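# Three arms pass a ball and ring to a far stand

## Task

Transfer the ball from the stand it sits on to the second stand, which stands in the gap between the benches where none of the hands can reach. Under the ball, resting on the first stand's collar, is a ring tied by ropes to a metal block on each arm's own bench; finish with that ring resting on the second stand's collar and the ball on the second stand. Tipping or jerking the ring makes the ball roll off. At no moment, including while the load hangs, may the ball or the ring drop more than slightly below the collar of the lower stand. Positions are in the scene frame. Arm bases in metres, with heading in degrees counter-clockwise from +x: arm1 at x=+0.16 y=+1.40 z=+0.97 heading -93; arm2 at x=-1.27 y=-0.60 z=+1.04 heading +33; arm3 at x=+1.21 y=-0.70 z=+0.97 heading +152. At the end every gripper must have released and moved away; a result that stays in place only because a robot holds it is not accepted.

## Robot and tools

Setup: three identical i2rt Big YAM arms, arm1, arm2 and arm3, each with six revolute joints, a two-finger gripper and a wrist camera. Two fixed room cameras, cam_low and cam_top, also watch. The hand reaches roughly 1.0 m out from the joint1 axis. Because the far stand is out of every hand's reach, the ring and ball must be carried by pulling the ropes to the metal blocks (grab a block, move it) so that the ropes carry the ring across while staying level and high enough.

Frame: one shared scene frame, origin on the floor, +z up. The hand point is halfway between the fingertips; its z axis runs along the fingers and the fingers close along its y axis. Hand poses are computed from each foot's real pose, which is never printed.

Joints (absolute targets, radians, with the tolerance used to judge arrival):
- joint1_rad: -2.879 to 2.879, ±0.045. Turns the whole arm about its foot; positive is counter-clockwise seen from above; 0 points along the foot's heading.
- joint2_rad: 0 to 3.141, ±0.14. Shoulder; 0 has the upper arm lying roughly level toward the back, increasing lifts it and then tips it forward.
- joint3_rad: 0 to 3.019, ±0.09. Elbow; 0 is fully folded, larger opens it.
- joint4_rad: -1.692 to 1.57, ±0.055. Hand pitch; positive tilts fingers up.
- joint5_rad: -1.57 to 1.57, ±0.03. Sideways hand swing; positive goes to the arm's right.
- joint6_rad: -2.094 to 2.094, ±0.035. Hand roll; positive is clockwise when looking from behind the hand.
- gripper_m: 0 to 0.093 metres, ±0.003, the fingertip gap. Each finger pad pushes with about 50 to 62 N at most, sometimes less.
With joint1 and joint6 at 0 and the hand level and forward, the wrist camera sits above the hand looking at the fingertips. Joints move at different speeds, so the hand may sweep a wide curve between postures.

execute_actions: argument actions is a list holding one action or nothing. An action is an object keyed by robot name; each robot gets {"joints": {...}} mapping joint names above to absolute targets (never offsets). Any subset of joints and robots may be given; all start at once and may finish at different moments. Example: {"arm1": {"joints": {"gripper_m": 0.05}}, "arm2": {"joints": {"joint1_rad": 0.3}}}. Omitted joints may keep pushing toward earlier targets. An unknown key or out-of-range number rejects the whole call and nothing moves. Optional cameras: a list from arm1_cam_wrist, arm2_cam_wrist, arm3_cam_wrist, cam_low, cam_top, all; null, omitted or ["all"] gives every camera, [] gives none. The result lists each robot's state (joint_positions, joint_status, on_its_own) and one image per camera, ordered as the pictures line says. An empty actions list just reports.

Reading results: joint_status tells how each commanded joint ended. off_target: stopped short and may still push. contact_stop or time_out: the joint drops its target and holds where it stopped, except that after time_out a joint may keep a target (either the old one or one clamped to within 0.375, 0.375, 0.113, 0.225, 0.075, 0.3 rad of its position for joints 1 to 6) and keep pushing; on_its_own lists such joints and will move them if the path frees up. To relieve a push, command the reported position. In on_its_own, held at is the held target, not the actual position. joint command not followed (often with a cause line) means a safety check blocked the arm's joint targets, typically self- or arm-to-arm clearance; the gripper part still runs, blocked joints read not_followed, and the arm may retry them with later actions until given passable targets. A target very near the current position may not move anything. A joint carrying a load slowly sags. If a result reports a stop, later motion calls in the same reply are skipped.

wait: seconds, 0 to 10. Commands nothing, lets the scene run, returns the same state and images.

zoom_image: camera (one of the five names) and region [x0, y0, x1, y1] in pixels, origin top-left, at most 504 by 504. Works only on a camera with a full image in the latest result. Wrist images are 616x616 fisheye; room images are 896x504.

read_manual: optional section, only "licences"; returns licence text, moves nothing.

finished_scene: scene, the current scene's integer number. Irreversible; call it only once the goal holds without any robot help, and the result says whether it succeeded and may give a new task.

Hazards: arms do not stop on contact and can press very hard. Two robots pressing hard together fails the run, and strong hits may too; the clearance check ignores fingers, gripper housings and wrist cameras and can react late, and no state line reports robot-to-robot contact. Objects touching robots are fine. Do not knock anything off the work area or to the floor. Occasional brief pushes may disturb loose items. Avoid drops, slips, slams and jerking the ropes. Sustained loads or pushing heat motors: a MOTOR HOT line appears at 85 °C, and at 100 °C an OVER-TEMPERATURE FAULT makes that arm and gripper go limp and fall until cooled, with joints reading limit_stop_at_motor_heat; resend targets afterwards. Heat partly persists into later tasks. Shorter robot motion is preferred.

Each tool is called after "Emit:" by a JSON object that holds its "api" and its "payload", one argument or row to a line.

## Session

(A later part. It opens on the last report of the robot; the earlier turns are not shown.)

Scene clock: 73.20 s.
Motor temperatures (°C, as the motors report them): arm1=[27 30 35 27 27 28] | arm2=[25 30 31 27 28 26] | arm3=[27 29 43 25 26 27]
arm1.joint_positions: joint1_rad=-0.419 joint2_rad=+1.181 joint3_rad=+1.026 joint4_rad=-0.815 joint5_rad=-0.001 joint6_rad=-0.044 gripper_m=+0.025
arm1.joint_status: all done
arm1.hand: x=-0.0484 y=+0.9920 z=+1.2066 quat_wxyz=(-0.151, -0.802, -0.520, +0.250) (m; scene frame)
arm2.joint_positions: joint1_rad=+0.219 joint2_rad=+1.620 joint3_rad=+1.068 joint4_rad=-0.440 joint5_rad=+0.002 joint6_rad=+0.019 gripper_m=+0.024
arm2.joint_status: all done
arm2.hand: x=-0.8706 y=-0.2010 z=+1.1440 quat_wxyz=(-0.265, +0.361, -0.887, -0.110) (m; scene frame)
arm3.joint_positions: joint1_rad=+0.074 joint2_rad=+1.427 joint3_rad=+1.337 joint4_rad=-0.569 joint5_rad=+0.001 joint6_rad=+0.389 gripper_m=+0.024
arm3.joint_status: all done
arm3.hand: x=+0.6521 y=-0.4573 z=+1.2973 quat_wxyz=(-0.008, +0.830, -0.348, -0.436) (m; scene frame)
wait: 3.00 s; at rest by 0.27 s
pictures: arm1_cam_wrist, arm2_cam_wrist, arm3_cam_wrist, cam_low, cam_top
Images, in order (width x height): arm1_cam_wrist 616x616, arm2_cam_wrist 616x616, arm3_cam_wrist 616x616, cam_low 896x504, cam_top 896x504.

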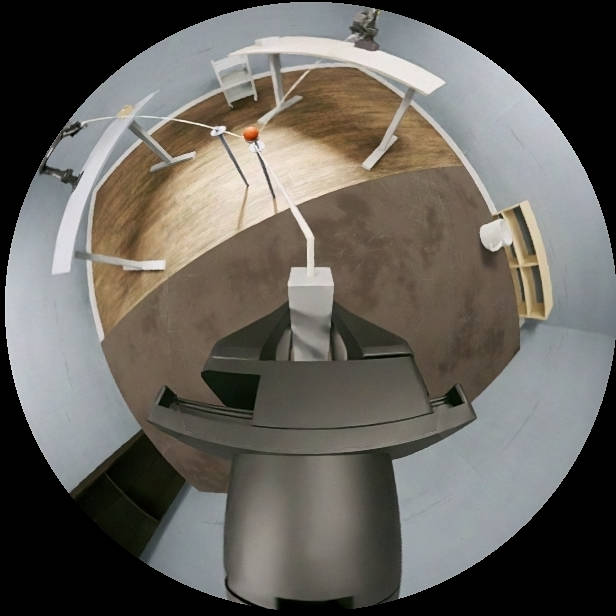

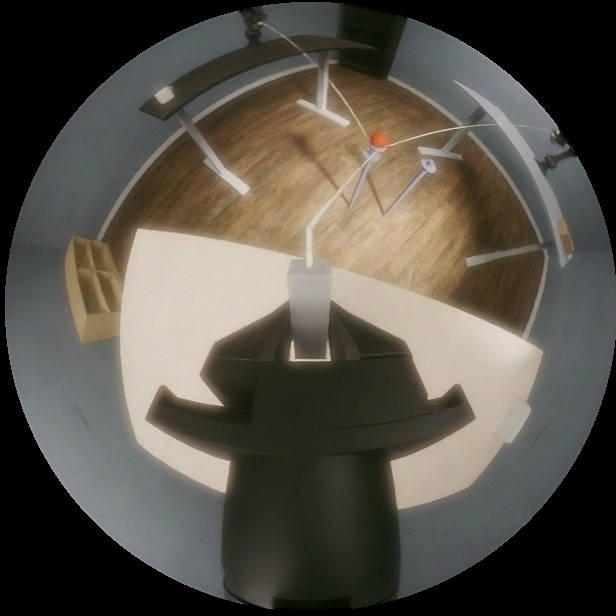

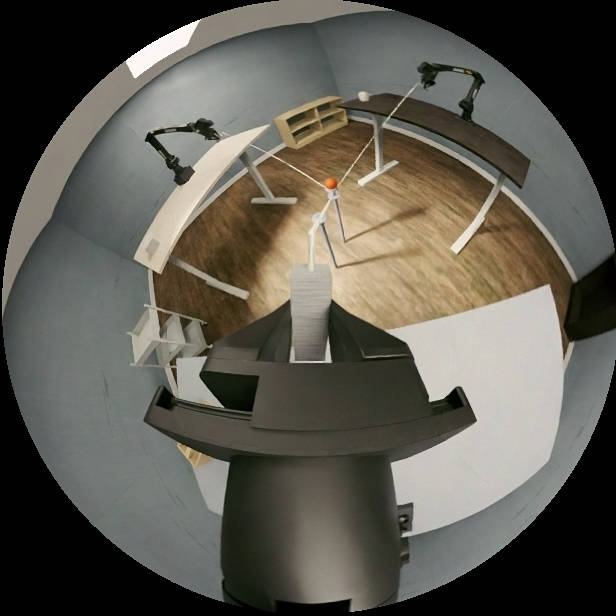

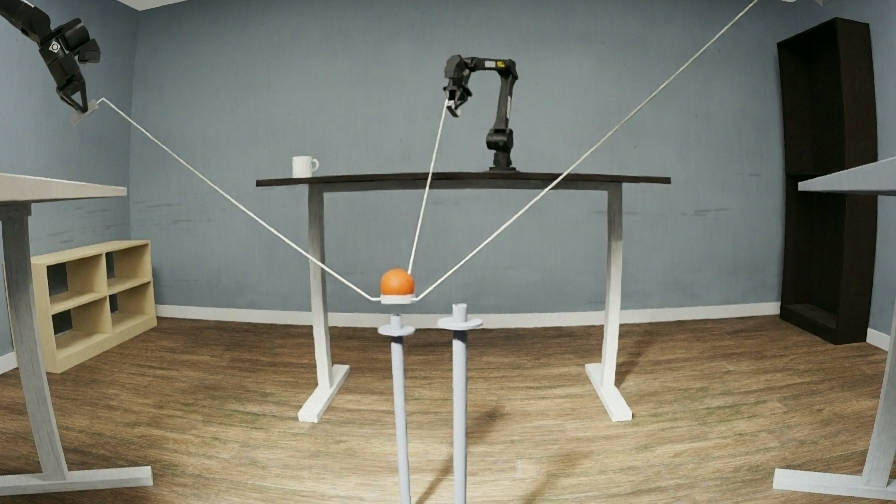

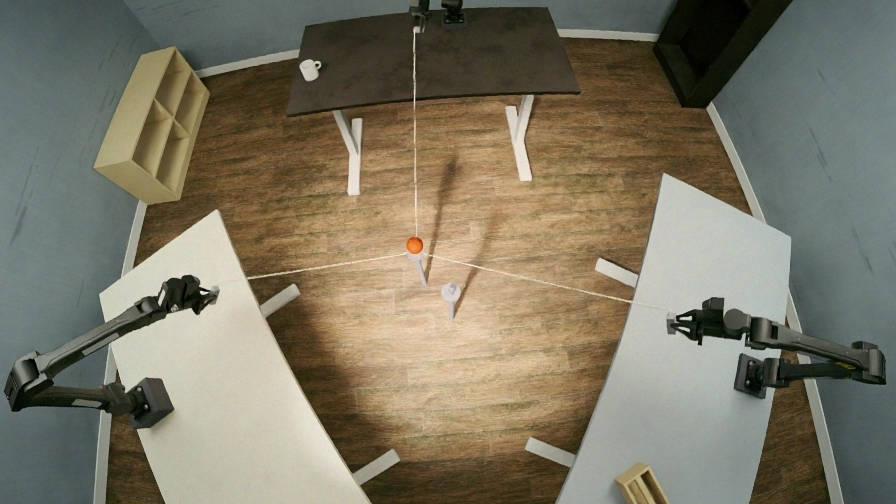

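Emit:
{"api": "execute_actions", "payload": {
  "actions": [
    {"arm1":{"joints":{"joint2_rad":1.19}},"arm2":{"joints":{"joint2_rad":1.65}},"arm3":{"joints":{"joint2_rad":1.448}}}
  ],
  "cameras": []
}}

Emit:
{"api": "wait", "payload": {
  "seconds": 3
}}

Emit:
{"api": "zoom_image", "payload": {
  "camera": "cam_low",
  "region": [330,220,520,360]
}}

Emit:
{"api": "zoom_image", "payload": {
  "camera": "arm2_cam_wrist",
  "region": [310,100,440,230]
}}

Emit:
{"api": "zoom_image", "payload": {
  "camera": "arm3_cam_wrist",
  "region": [280,150,400,270]
}}

Scene clock: 75.87 s.
Motor temperatures (°C, as the motors report them): arm1=[27 30 35 27 27 28] | arm2=[25 30 31 27 28 26] | arm3=[27 29 43 25 26 27]
arm1.joint_positions: joint1_rad=-0.419 joint2_rad=+1.190 joint3_rad=+1.026 joint4_rad=-0.815 joint5_rad=-0.001 joint6_rad=-0.044 gripper_m=+0.025
arm1.joint_status: all done
arm1.hand: x=-0.0488 y=+0.9911 z=+1.2026 quat_wxyz=(-0.149, -0.804, -0.521, +0.246) (m; scene frame)
arm2.joint_positions: joint1_rad=+0.219 joint2_rad=+1.653 joint3_rad=+1.068 joint4_rad=-0.440 joint5_rad=+0.002 joint6_rad=+0.019 gripper_m=+0.024
arm2.joint_status: all done
arm2.hand: x=-0.8714 y=-0.2020 z=+1.1263 quat_wxyz=(-0.250, +0.363, -0.892, -0.104) (m; scene frame)
arm3.joint_positions: joint1_rad=+0.074 joint2_rad=+1.453 joint3_rad=+1.337 joint4_rad=-0.569 joint5_rad=+0.001 joint6_rad=+0.389 gripper_m=+0.024
arm3.joint_status: all done
arm3.hand: x=+0.6477 y=-0.4553 z=+1.2820 quat_wxyz=(-0.008, +0.835, -0.351, -0.424) (m; scene frame)
pictures: none
No camera images: the call's "cameras" was empty. Leave "cameras" out to get every camera's image.

Scene clock: 78.87 s.
Motor temperatures (°C, as the motors report them): arm1=[27 30 35 27 27 28] | arm2=[25 30 31 27 28 26] | arm3=[27 29 43 25 26 27]
arm1.joint_positions: joint1_rad=-0.419 joint2_rad=+1.190 joint3_rad=+1.026 joint4_rad=-0.815 joint5_rad=-0.001 joint6_rad=-0.044 gripper_m=+0.025
arm1.joint_status: all done
arm1.hand: x=-0.0488 y=+0.9911 z=+1.2026 quat_wxyz=(-0.149, -0.804, -0.521, +0.246) (m; scene frame)
arm2.joint_positions: joint1_rad=+0.219 joint2_rad=+1.653 joint3_rad=+1.068 joint4_rad=-0.440 joint5_rad=+0.002 joint6_rad=+0.019 gripper_m=+0.024
arm2.joint_status: all done
arm2.hand: x=-0.8714 y=-0.2020 z=+1.1263 quat_wxyz=(-0.250, +0.363, -0.892, -0.104) (m; scene frame)
arm3.joint_positions: joint1_rad=+0.074 joint2_rad=+1.453 joint3_rad=+1.337 joint4_rad=-0.569 joint5_rad=+0.001 joint6_rad=+0.389 gripper_m=+0.024
arm3.joint_status: all done
arm3.hand: x=+0.6477 y=-0.4553 z=+1.2820 quat_wxyz=(-0.008, +0.835, -0.351, -0.424) (m; scene frame)
wait: 3.00 s; at rest by 0.27 s
pictures: arm1_cam_wrist, arm2_cam_wrist, arm3_cam_wrist, cam_low, cam_top
Images, in order (width x height): arm1_cam_wrist 616x616, arm2_cam_wrist 616x616, arm3_cam_wrist 616x616, cam_low 896x504, cam_top 896x504.

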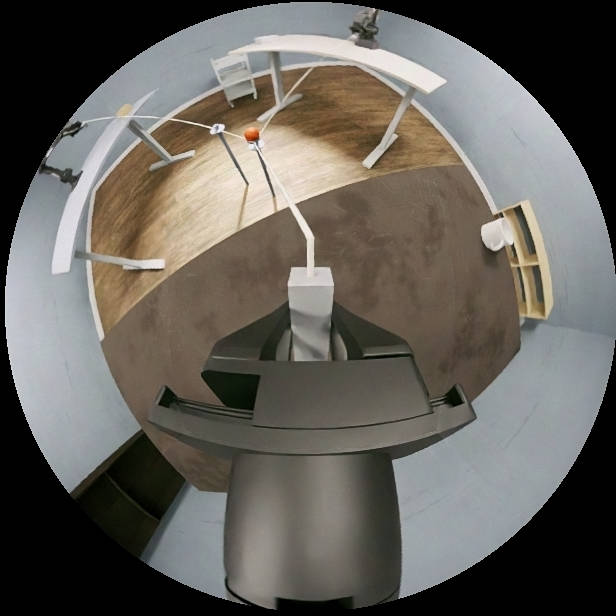

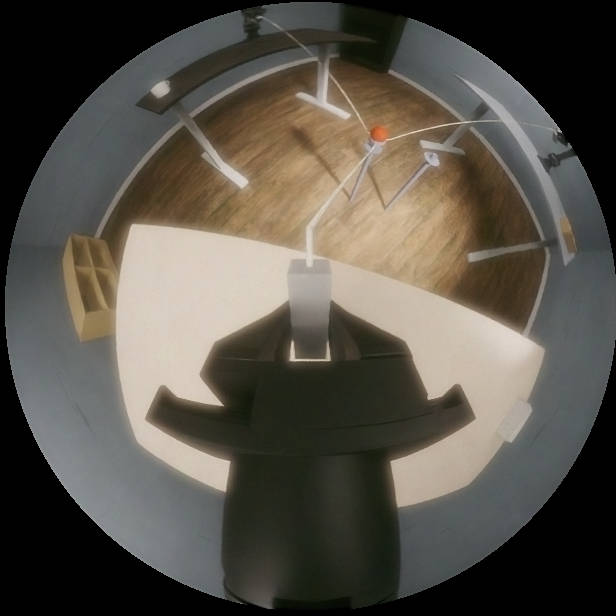

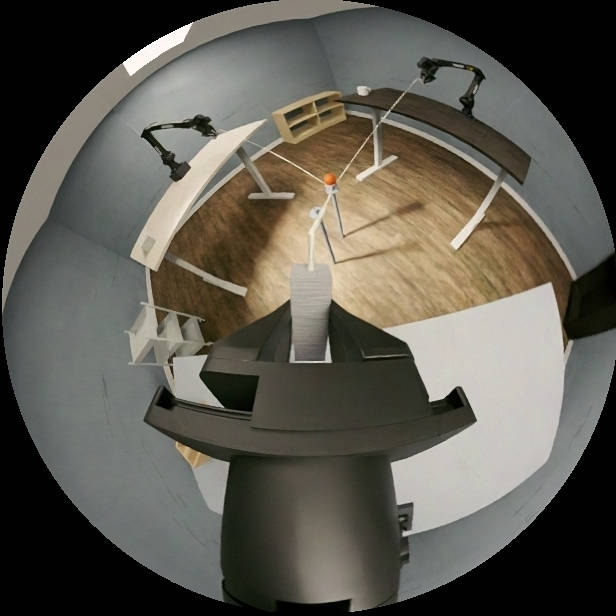

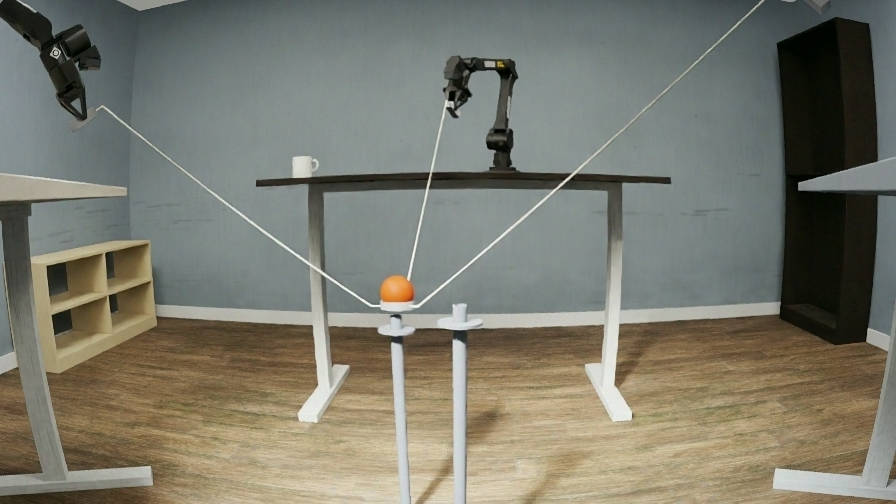

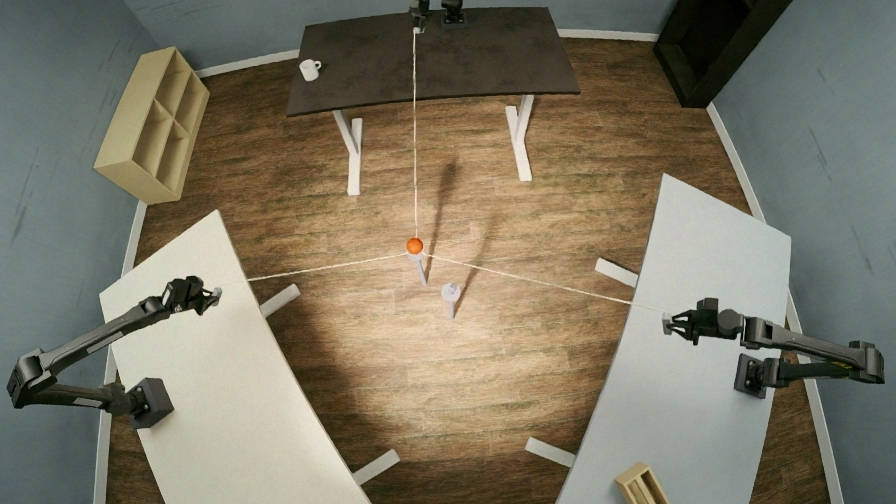

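Region (330, 220, 520, 360) of cam_low's 896x504 image, scaled by 2.653, with more detail than that image has; it fills the top 371 rows of this view, and the rest is white.

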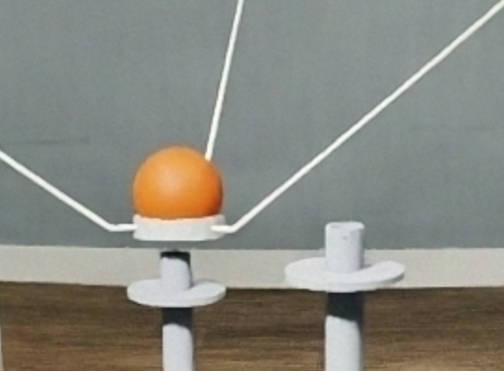

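Region (310, 100, 440, 230) of arm2_cam_wrist's 616x616 image, scaled by 3.877, with more detail than that image has.

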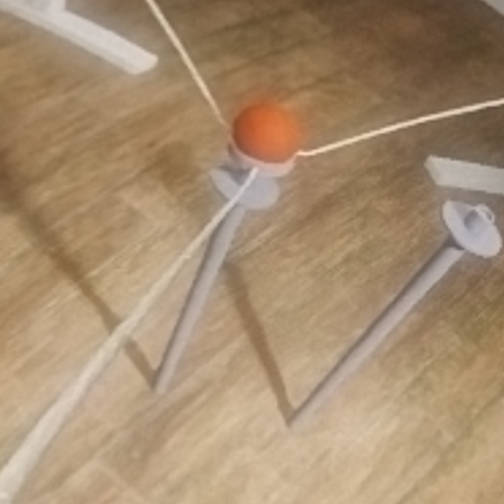

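Region (280, 150, 400, 270) of arm3_cam_wrist's 616x616 image, scaled by 4.200, with more detail than that image has.

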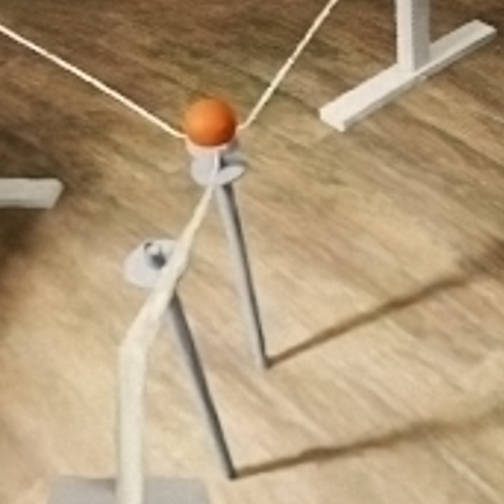

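Good.

Emit:
{"api": "execute_actions", "payload": {
  "actions": [
    {"arm1":{"joints":{"joint2_rad":1.215}},"arm2":{"joints":{"joint2_rad":1.683}},"arm3":{"joints":{"joint2_rad":1.472}}}
  ],
  "cameras": ["cam_low"]
}}

Emit:
{"api": "zoom_image", "payload": {
  "camera": "cam_low",
  "region": [330,220,520,360]
}}

Emit:
{"api": "execute_actions", "payload": {
  "actions": [
    {"arm1":{"joints":{"joint2_rad":1.275}},"arm2":{"joints":{"joint2_rad":1.755}},"arm3":{"joints":{"joint2_rad":1.52}}}
  ],
  "cameras": ["cam_low"]
}}

Emit:
{"api": "zoom_image", "payload": {
  "camera": "cam_low",
  "region": [330,220,520,360]
}}

Scene clock: 82.60 s.
Motor temperatures (°C, as the motors report them): arm1=[27 30 35 27 27 28] | arm2=[25 30 31 27 28 26] | arm3=[27 29 43 25 26 27]
arm1.joint_positions: joint1_rad=-0.419 joint2_rad=+1.218 joint3_rad=+1.026 joint4_rad=-0.815 joint5_rad=-0.001 joint6_rad=-0.044 gripper_m=+0.025
arm1.joint_status: all done
arm1.hand: x=-0.0500 y=+0.9886 z=+1.1902 quat_wxyz=(-0.142, -0.807, -0.523, +0.235) (m; scene frame)
arm2.joint_positions: joint1_rad=+0.219 joint2_rad=+1.683 joint3_rad=+1.068 joint4_rad=-0.440 joint5_rad=+0.002 joint6_rad=+0.019 gripper_m=+0.024
arm2.joint_status: all done
arm2.hand: x=-0.8726 y=-0.2032 z=+1.1099 quat_wxyz=(-0.237, +0.364, -0.895, -0.098) (m; scene frame)
arm3.joint_positions: joint1_rad=+0.074 joint2_rad=+1.473 joint3_rad=+1.337 joint4_rad=-0.568 joint5_rad=+0.001 joint6_rad=+0.389 gripper_m=+0.024
arm3.joint_status: all done
arm3.hand: x=+0.6444 y=-0.4538 z=+1.2704 quat_wxyz=(-0.008, +0.839, -0.352, -0.416) (m; scene frame)
pictures: cam_low
Images, in order (width x height): cam_low 896x504.

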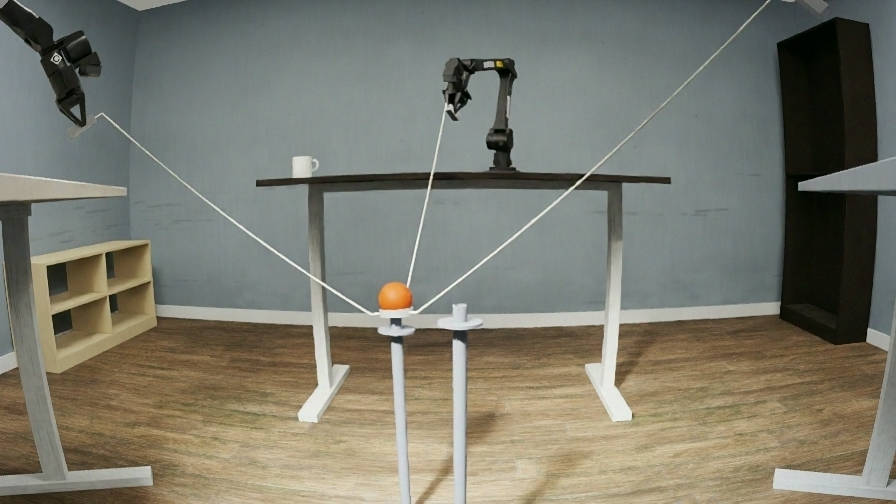

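Region (330, 220, 520, 360) of cam_low's 896x504 image, scaled by 2.653, with more detail than that image has; it fills the top 371 rows of this view, and the rest is white.

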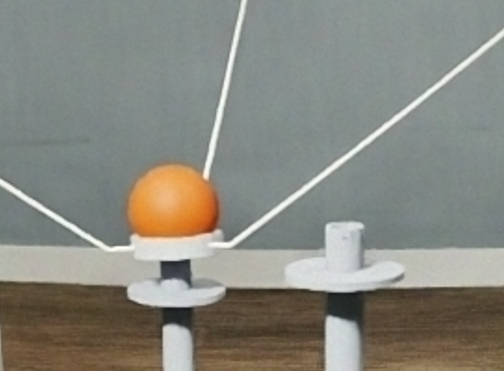

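Scene clock: 83.43 s.
Motor temperatures (°C, as the motors report them): arm1=[27 30 35 27 27 28] | arm2=[25 30 31 27 28 26] | arm3=[27 29 43 25 26 27]
arm1.joint_positions: joint1_rad=-0.419 joint2_rad=+1.281 joint3_rad=+1.026 joint4_rad=-0.814 joint5_rad=-0.001 joint6_rad=-0.044 gripper_m=+0.025
arm1.joint_status: all done
arm1.hand: x=-0.0522 y=+0.9839 z=+1.1627 quat_wxyz=(-0.127, -0.813, -0.528, +0.209) (m; scene frame)
arm2.joint_positions: joint1_rad=+0.219 joint2_rad=+1.760 joint3_rad=+1.065 joint4_rad=-0.437 joint5_rad=+0.001 joint6_rad=+0.019 gripper_m=+0.024
arm2.joint_status: all done
arm2.hand: x=-0.8774 y=-0.2083 z=+1.0674 quat_wxyz=(-0.203, +0.368, -0.904, -0.084) (m; scene frame)
arm3.joint_positions: joint1_rad=+0.074 joint2_rad=+1.520 joint3_rad=+1.340 joint4_rad=-0.566 joint5_rad=+0.001 joint6_rad=+0.389 gripper_m=+0.024
arm3.joint_status: all done
arm3.hand: x=+0.6369 y=-0.4504 z=+1.2445 quat_wxyz=(-0.008, +0.846, -0.356, -0.397) (m; scene frame)
pictures: cam_low
Images, in order (width x height): cam_low 896x504.

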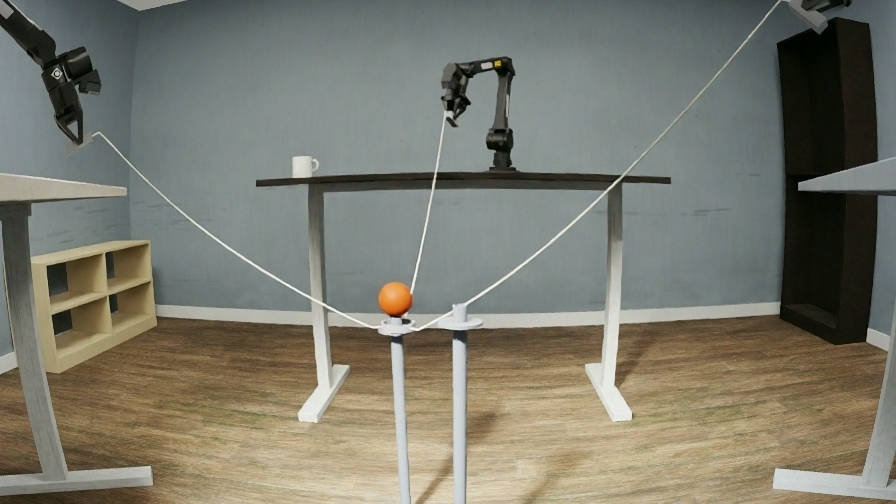

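Region (330, 220, 520, 360) of cam_low's 896x504 image, scaled by 2.653, with more detail than that image has; it fills the top 371 rows of this view, and the rest is white.

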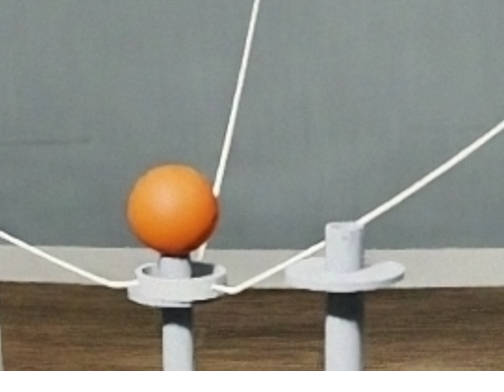

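Emit:
{"api": "execute_actions", "payload": {
  "actions": [
    {"arm1":{"joints":{"joint1_rad":-0.25,"joint2_rad":1.64,"joint3_rad":1.3,"joint4_rad":-0.9}},"arm2":{"joints":{"joint1_rad":0.05,"joint2_rad":1.89,"joint3_rad":1.31,"joint4_rad":-0.6}},"arm3":{"joints":{"joint1_rad":0.0,"joint2_rad":1.77,"joint4_rad":-0.68}}}
  ],
  "cameras": ["cam_low"]
}}

Emit:
{"api": "execute_actions", "payload": {
  "actions": [
    {"arm1":{"joints":{"joint1_rad":-0.12,"joint2_rad":1.96,"joint3_rad":1.563,"joint4_rad":-1.044}},"arm2":{"joints":{"joint1_rad":0.0,"joint2_rad":2.04,"joint3_rad":1.477,"joint4_rad":-0.874}},"arm3":{"joints":{"joint1_rad":-0.05,"joint2_rad":1.92,"joint3_rad":1.489,"joint4_rad":-1.015,"joint6_rad":0.15}}}
  ],
  "cameras": ["cam_low","cam_top"]
}}

Scene clock: 87.97 s.
Motor temperatures (°C, as the motors report them): arm1=[27 30 35 27 27 28] | arm2=[25 30 31 27 28 26] | arm3=[27 29 43 25 26 27]
arm1.joint_positions: joint1_rad=-0.241 joint2_rad=+1.651 joint3_rad=+1.250 joint4_rad=-0.897 joint5_rad=-0.001 joint6_rad=-0.044 gripper_m=+0.025
arm1.joint_status: all done
arm1.hand: x=+0.0052 y=+0.8855 z=+1.0786 quat_wxyz=(-0.080, -0.780, -0.611, +0.106) (m; scene frame)
arm2.joint_positions: joint1_rad=+0.050 joint2_rad=+1.893 joint3_rad=+1.261 joint4_rad=-0.588 joint5_rad=+0.001 joint6_rad=+0.019 gripper_m=+0.024
arm2.joint_status: all done
arm2.hand: x=-0.7829 y=-0.2563 z=+1.0572 quat_wxyz=(-0.168, +0.292, -0.940, -0.053) (m; scene frame)
arm3.joint_positions: joint1_rad=-0.006 joint2_rad=+1.779 joint3_rad=+1.366 joint4_rad=-0.674 joint5_rad=+0.001 joint6_rad=+0.389 gripper_m=+0.024
arm3.joint_status: all done
arm3.hand: x=+0.6573 y=-0.4032 z=+1.0830 quat_wxyz=(-0.016, +0.880, -0.412, -0.234) (m; scene frame)
pictures: cam_low
Images, in order (width x height): cam_low 896x504.

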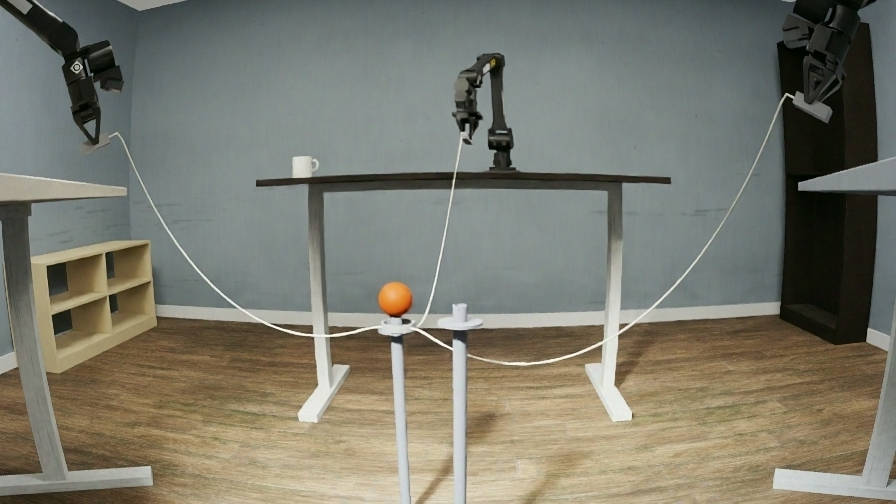

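Scene clock: 89.20 s.
Motor temperatures (°C, as the motors report them): arm1=[27 30 35 27 27 28] | arm2=[25 30 32 27 28 26] | arm3=[27 29 43 25 26 27]
arm1.joint_positions: joint1_rad=-0.109 joint2_rad=+1.975 joint3_rad=+1.516 joint4_rad=-1.038 joint5_rad=+0.000 joint6_rad=-0.044 gripper_m=+0.025
arm1.joint_status: all done
arm1.hand: x=+0.0667 y=+0.8150 z=+0.9999 quat_wxyz=(-0.025, -0.744, -0.667, +0.024) (m; scene frame)
arm2.joint_positions: joint1_rad=-0.005 joint2_rad=+2.038 joint3_rad=+1.427 joint4_rad=-0.861 joint5_rad=+0.001 joint6_rad=+0.019 gripper_m=+0.024
arm2.joint_status: all done
arm2.hand: x=-0.7716 y=-0.2881 z=+1.0200 quat_wxyz=(-0.050, +0.270, -0.961, -0.013) (m; scene frame)
arm3.joint_positions: joint1_rad=-0.055 joint2_rad=+1.924 joint3_rad=+1.461 joint4_rad=-1.002 joint5_rad=+0.001 joint6_rad=+0.166 gripper_m=+0.024
arm3.joint_status: all done
arm3.hand: x=+0.7127 y=-0.4000 z=+1.0156 quat_wxyz=(-0.013, +0.938, -0.344, -0.047) (m; scene frame)
pictures: cam_low, cam_top
Images, in order (width x height): cam_low 896x504, cam_top 896x504.

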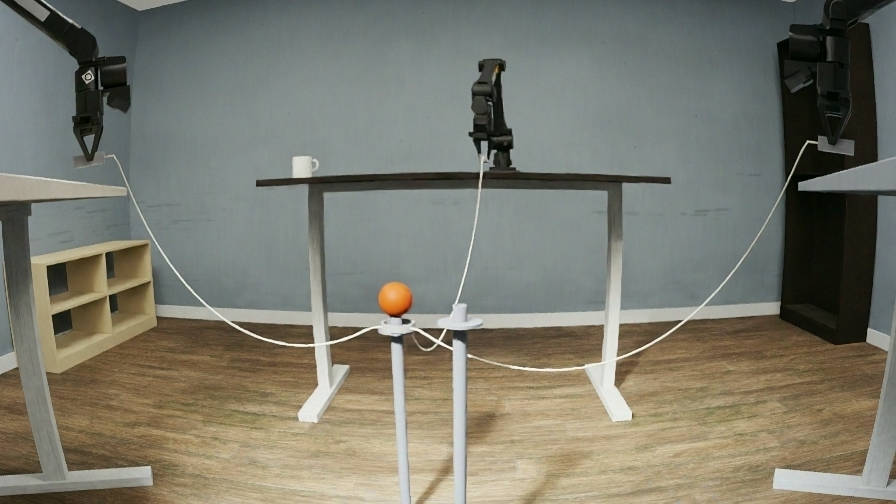

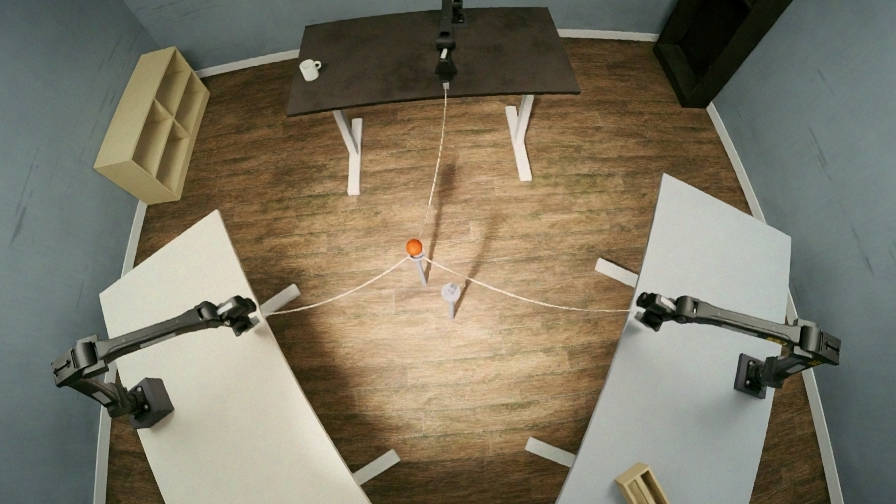

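Emit:
{"api": "execute_actions", "payload": {
  "actions": [
    {"arm1":{"joints":{"joint2_rad":2.033}},"arm2":{"joints":{"joint2_rad":2.113}},"arm3":{"joints":{"joint2_rad":2.0}}}
  ]
}}

Scene clock: 91.00 s.
Motor temperatures (°C, as the motors report them): arm1=[27 30 36 27 27 28] | arm2=[25 31 32 27 28 26] | arm3=[27 29 42 25 26 27]
arm1.joint_positions: joint1_rad=-0.109 joint2_rad=+2.026 joint3_rad=+1.516 joint4_rad=-1.038 joint5_rad=+0.000 joint6_rad=-0.044 gripper_m=+0.025
arm1.joint_status: all done
arm1.hand: x=+0.0678 y=+0.8206 z=+0.9706 quat_wxyz=(-0.009, -0.745, -0.667, +0.004) (m; scene frame)
arm2.joint_positions: joint1_rad=-0.005 joint2_rad=+2.113 joint3_rad=+1.433 joint4_rad=-0.861 joint5_rad=+0.001 joint6_rad=+0.019 gripper_m=+0.024
arm2.joint_status: all done
arm2.hand: x=-0.7804 y=-0.2939 z=+0.9796 quat_wxyz=(-0.017, +0.270, -0.963, -0.003) (m; scene frame)
arm3.joint_positions: joint1_rad=-0.055 joint2_rad=+1.995 joint3_rad=+1.461 joint4_rad=-1.002 joint5_rad=+0.001 joint6_rad=+0.165 gripper_m=+0.024
arm3.joint_status: all done
arm3.hand: x=+0.7194 y=-0.4036 z=+0.9760 quat_wxyz=(-0.007, +0.939, -0.344, -0.013) (m; scene frame)
pictures: arm1_cam_wrist, arm2_cam_wrist, arm3_cam_wrist, cam_low, cam_top
Images, in order (width x height): arm1_cam_wrist 616x616, arm2_cam_wrist 616x616, arm3_cam_wrist 616x616, cam_low 896x504, cam_top 896x504.

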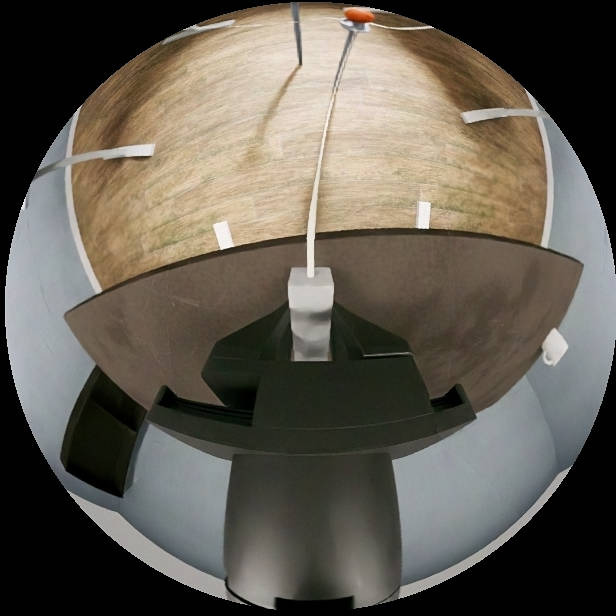

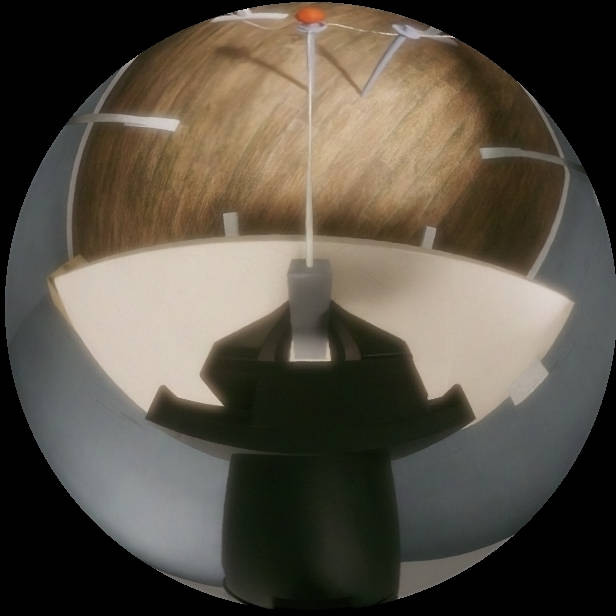

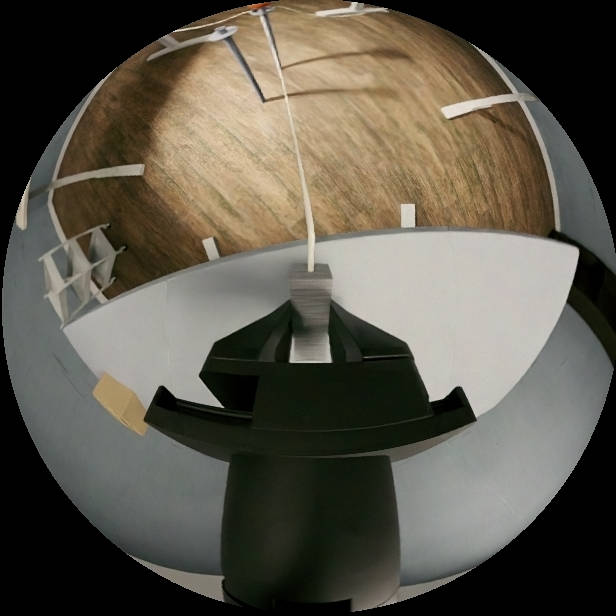

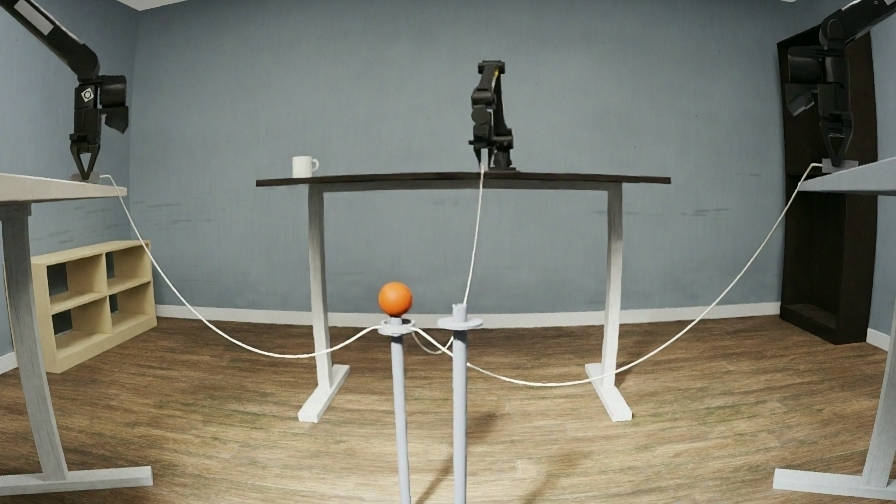

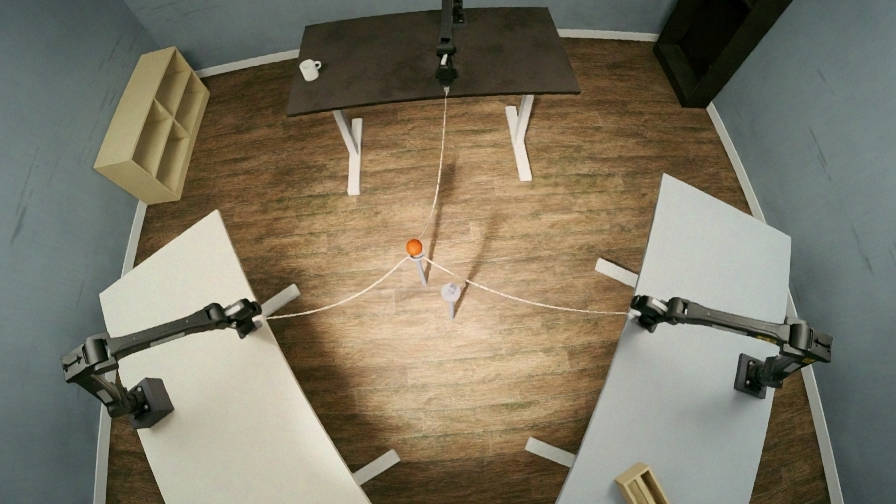

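Appear to be touching down.

Emit:
{"api": "execute_actions", "payload": {
  "actions": [
    {"arm1":{"joints":{"gripper_m":0.07}},"arm2":{"joints":{"gripper_m":0.07}},"arm3":{"joints":{"gripper_m":0.07}}}
  ],
  "cameras": []
}}

Emit:
{"api": "execute_actions", "payload": {
  "actions": [
    {"arm1":{"joints":{"joint2_rad":1.6}},"arm2":{"joints":{"joint2_rad":1.65}},"arm3":{"joints":{"joint2_rad":1.6}}}
  ],
  "cameras": ["cam_low","cam_top"]
}}

Scene clock: 92.63 s.
Motor temperatures (°C, as the motors report them): arm1=[27 30 36 27 27 28] | arm2=[25 31 32 27 28 26] | arm3=[27 29 42 25 26 27]
arm1.joint_positions: joint1_rad=-0.109 joint2_rad=+2.026 joint3_rad=+1.516 joint4_rad=-1.038 joint5_rad=+0.000 joint6_rad=-0.044 gripper_m=+0.070
arm1.joint_status: all done
arm1.hand: x=+0.0678 y=+0.8206 z=+0.9706 quat_wxyz=(-0.009, -0.745, -0.667, +0.004) (m; scene frame)
arm2.joint_positions: joint1_rad=-0.005 joint2_rad=+2.112 joint3_rad=+1.433 joint4_rad=-0.861 joint5_rad=+0.001 joint6_rad=+0.019 gripper_m=+0.070
arm2.joint_status: all done
arm2.hand: x=-0.7803 y=-0.2938 z=+0.9798 quat_wxyz=(-0.017, +0.270, -0.963, -0.003) (m; scene frame)
arm3.joint_positions: joint1_rad=-0.055 joint2_rad=+1.995 joint3_rad=+1.461 joint4_rad=-1.002 joint5_rad=+0.001 joint6_rad=+0.165 gripper_m=+0.070
arm3.joint_status: all done
arm3.hand: x=+0.7194 y=-0.4036 z=+0.9760 quat_wxyz=(-0.007, +0.939, -0.344, -0.013) (m; scene frame)
pictures: none
No camera images: the call's "cameras" was empty. Leave "cameras" out to get every camera's image.

Scene clock: 94.27 s.
Motor temperatures (°C, as the motors report them): arm1=[27 31 36 27 27 28] | arm2=[25 31 32 27 28 26] | arm3=[27 29 41 25 26 27]
arm1.joint_positions: joint1_rad=-0.109 joint2_rad=+1.595 joint3_rad=+1.550 joint4_rad=-1.038 joint5_rad=+0.000 joint6_rad=-0.044 gripper_m=+0.070
arm1.joint_status: all done
arm1.hand: x=+0.0644 y=+0.8122 z=+1.2349 quat_wxyz=(-0.154, -0.724, -0.648, +0.182) (m; scene frame)
arm2.joint_positions: joint1_rad=-0.005 joint2_rad=+1.644 joint3_rad=+1.460 joint4_rad=-0.863 joint5_rad=+0.001 joint6_rad=+0.019 gripper_m=+0.070
arm2.joint_status: all done
arm2.hand: x=-0.7514 y=-0.2741 z=+1.2661 quat_wxyz=(-0.250, +0.262, -0.929, -0.073) (m; scene frame)
arm3.joint_positions: joint1_rad=-0.055 joint2_rad=+1.590 joint3_rad=+1.481 joint4_rad=-1.003 joint5_rad=+0.001 joint6_rad=+0.165 gripper_m=+0.070
arm3.joint_status: all done
arm3.hand: x=+0.7095 y=-0.4000 z=+1.2137 quat_wxyz=(-0.046, +0.916, -0.335, -0.218) (m; scene frame)
pictures: cam_low, cam_top
Images, in order (width x height): cam_low 896x504, cam_top 896x504.

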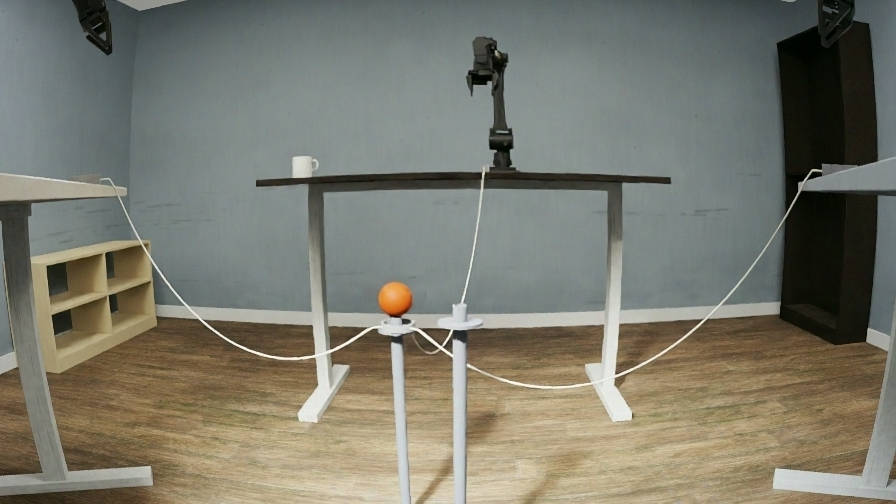

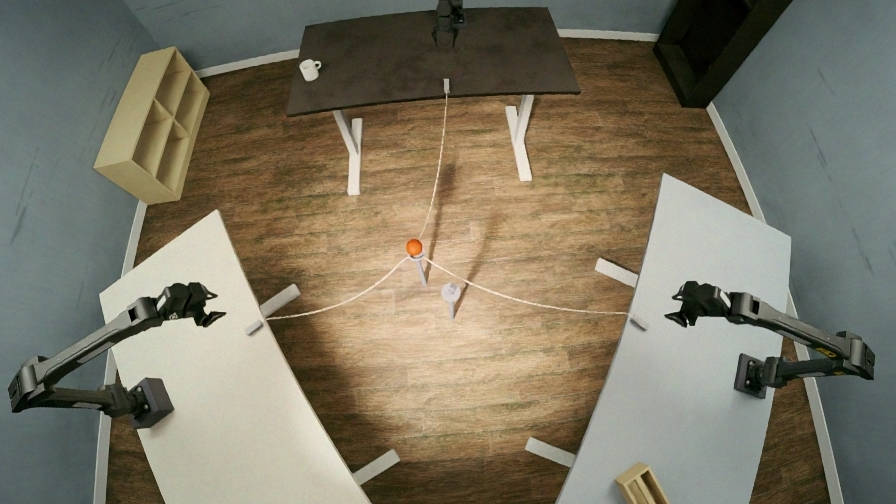

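Emit:
{"api": "finished_scene", "payload": {
  "scene": 2
}}

The scene is finished: the task was done.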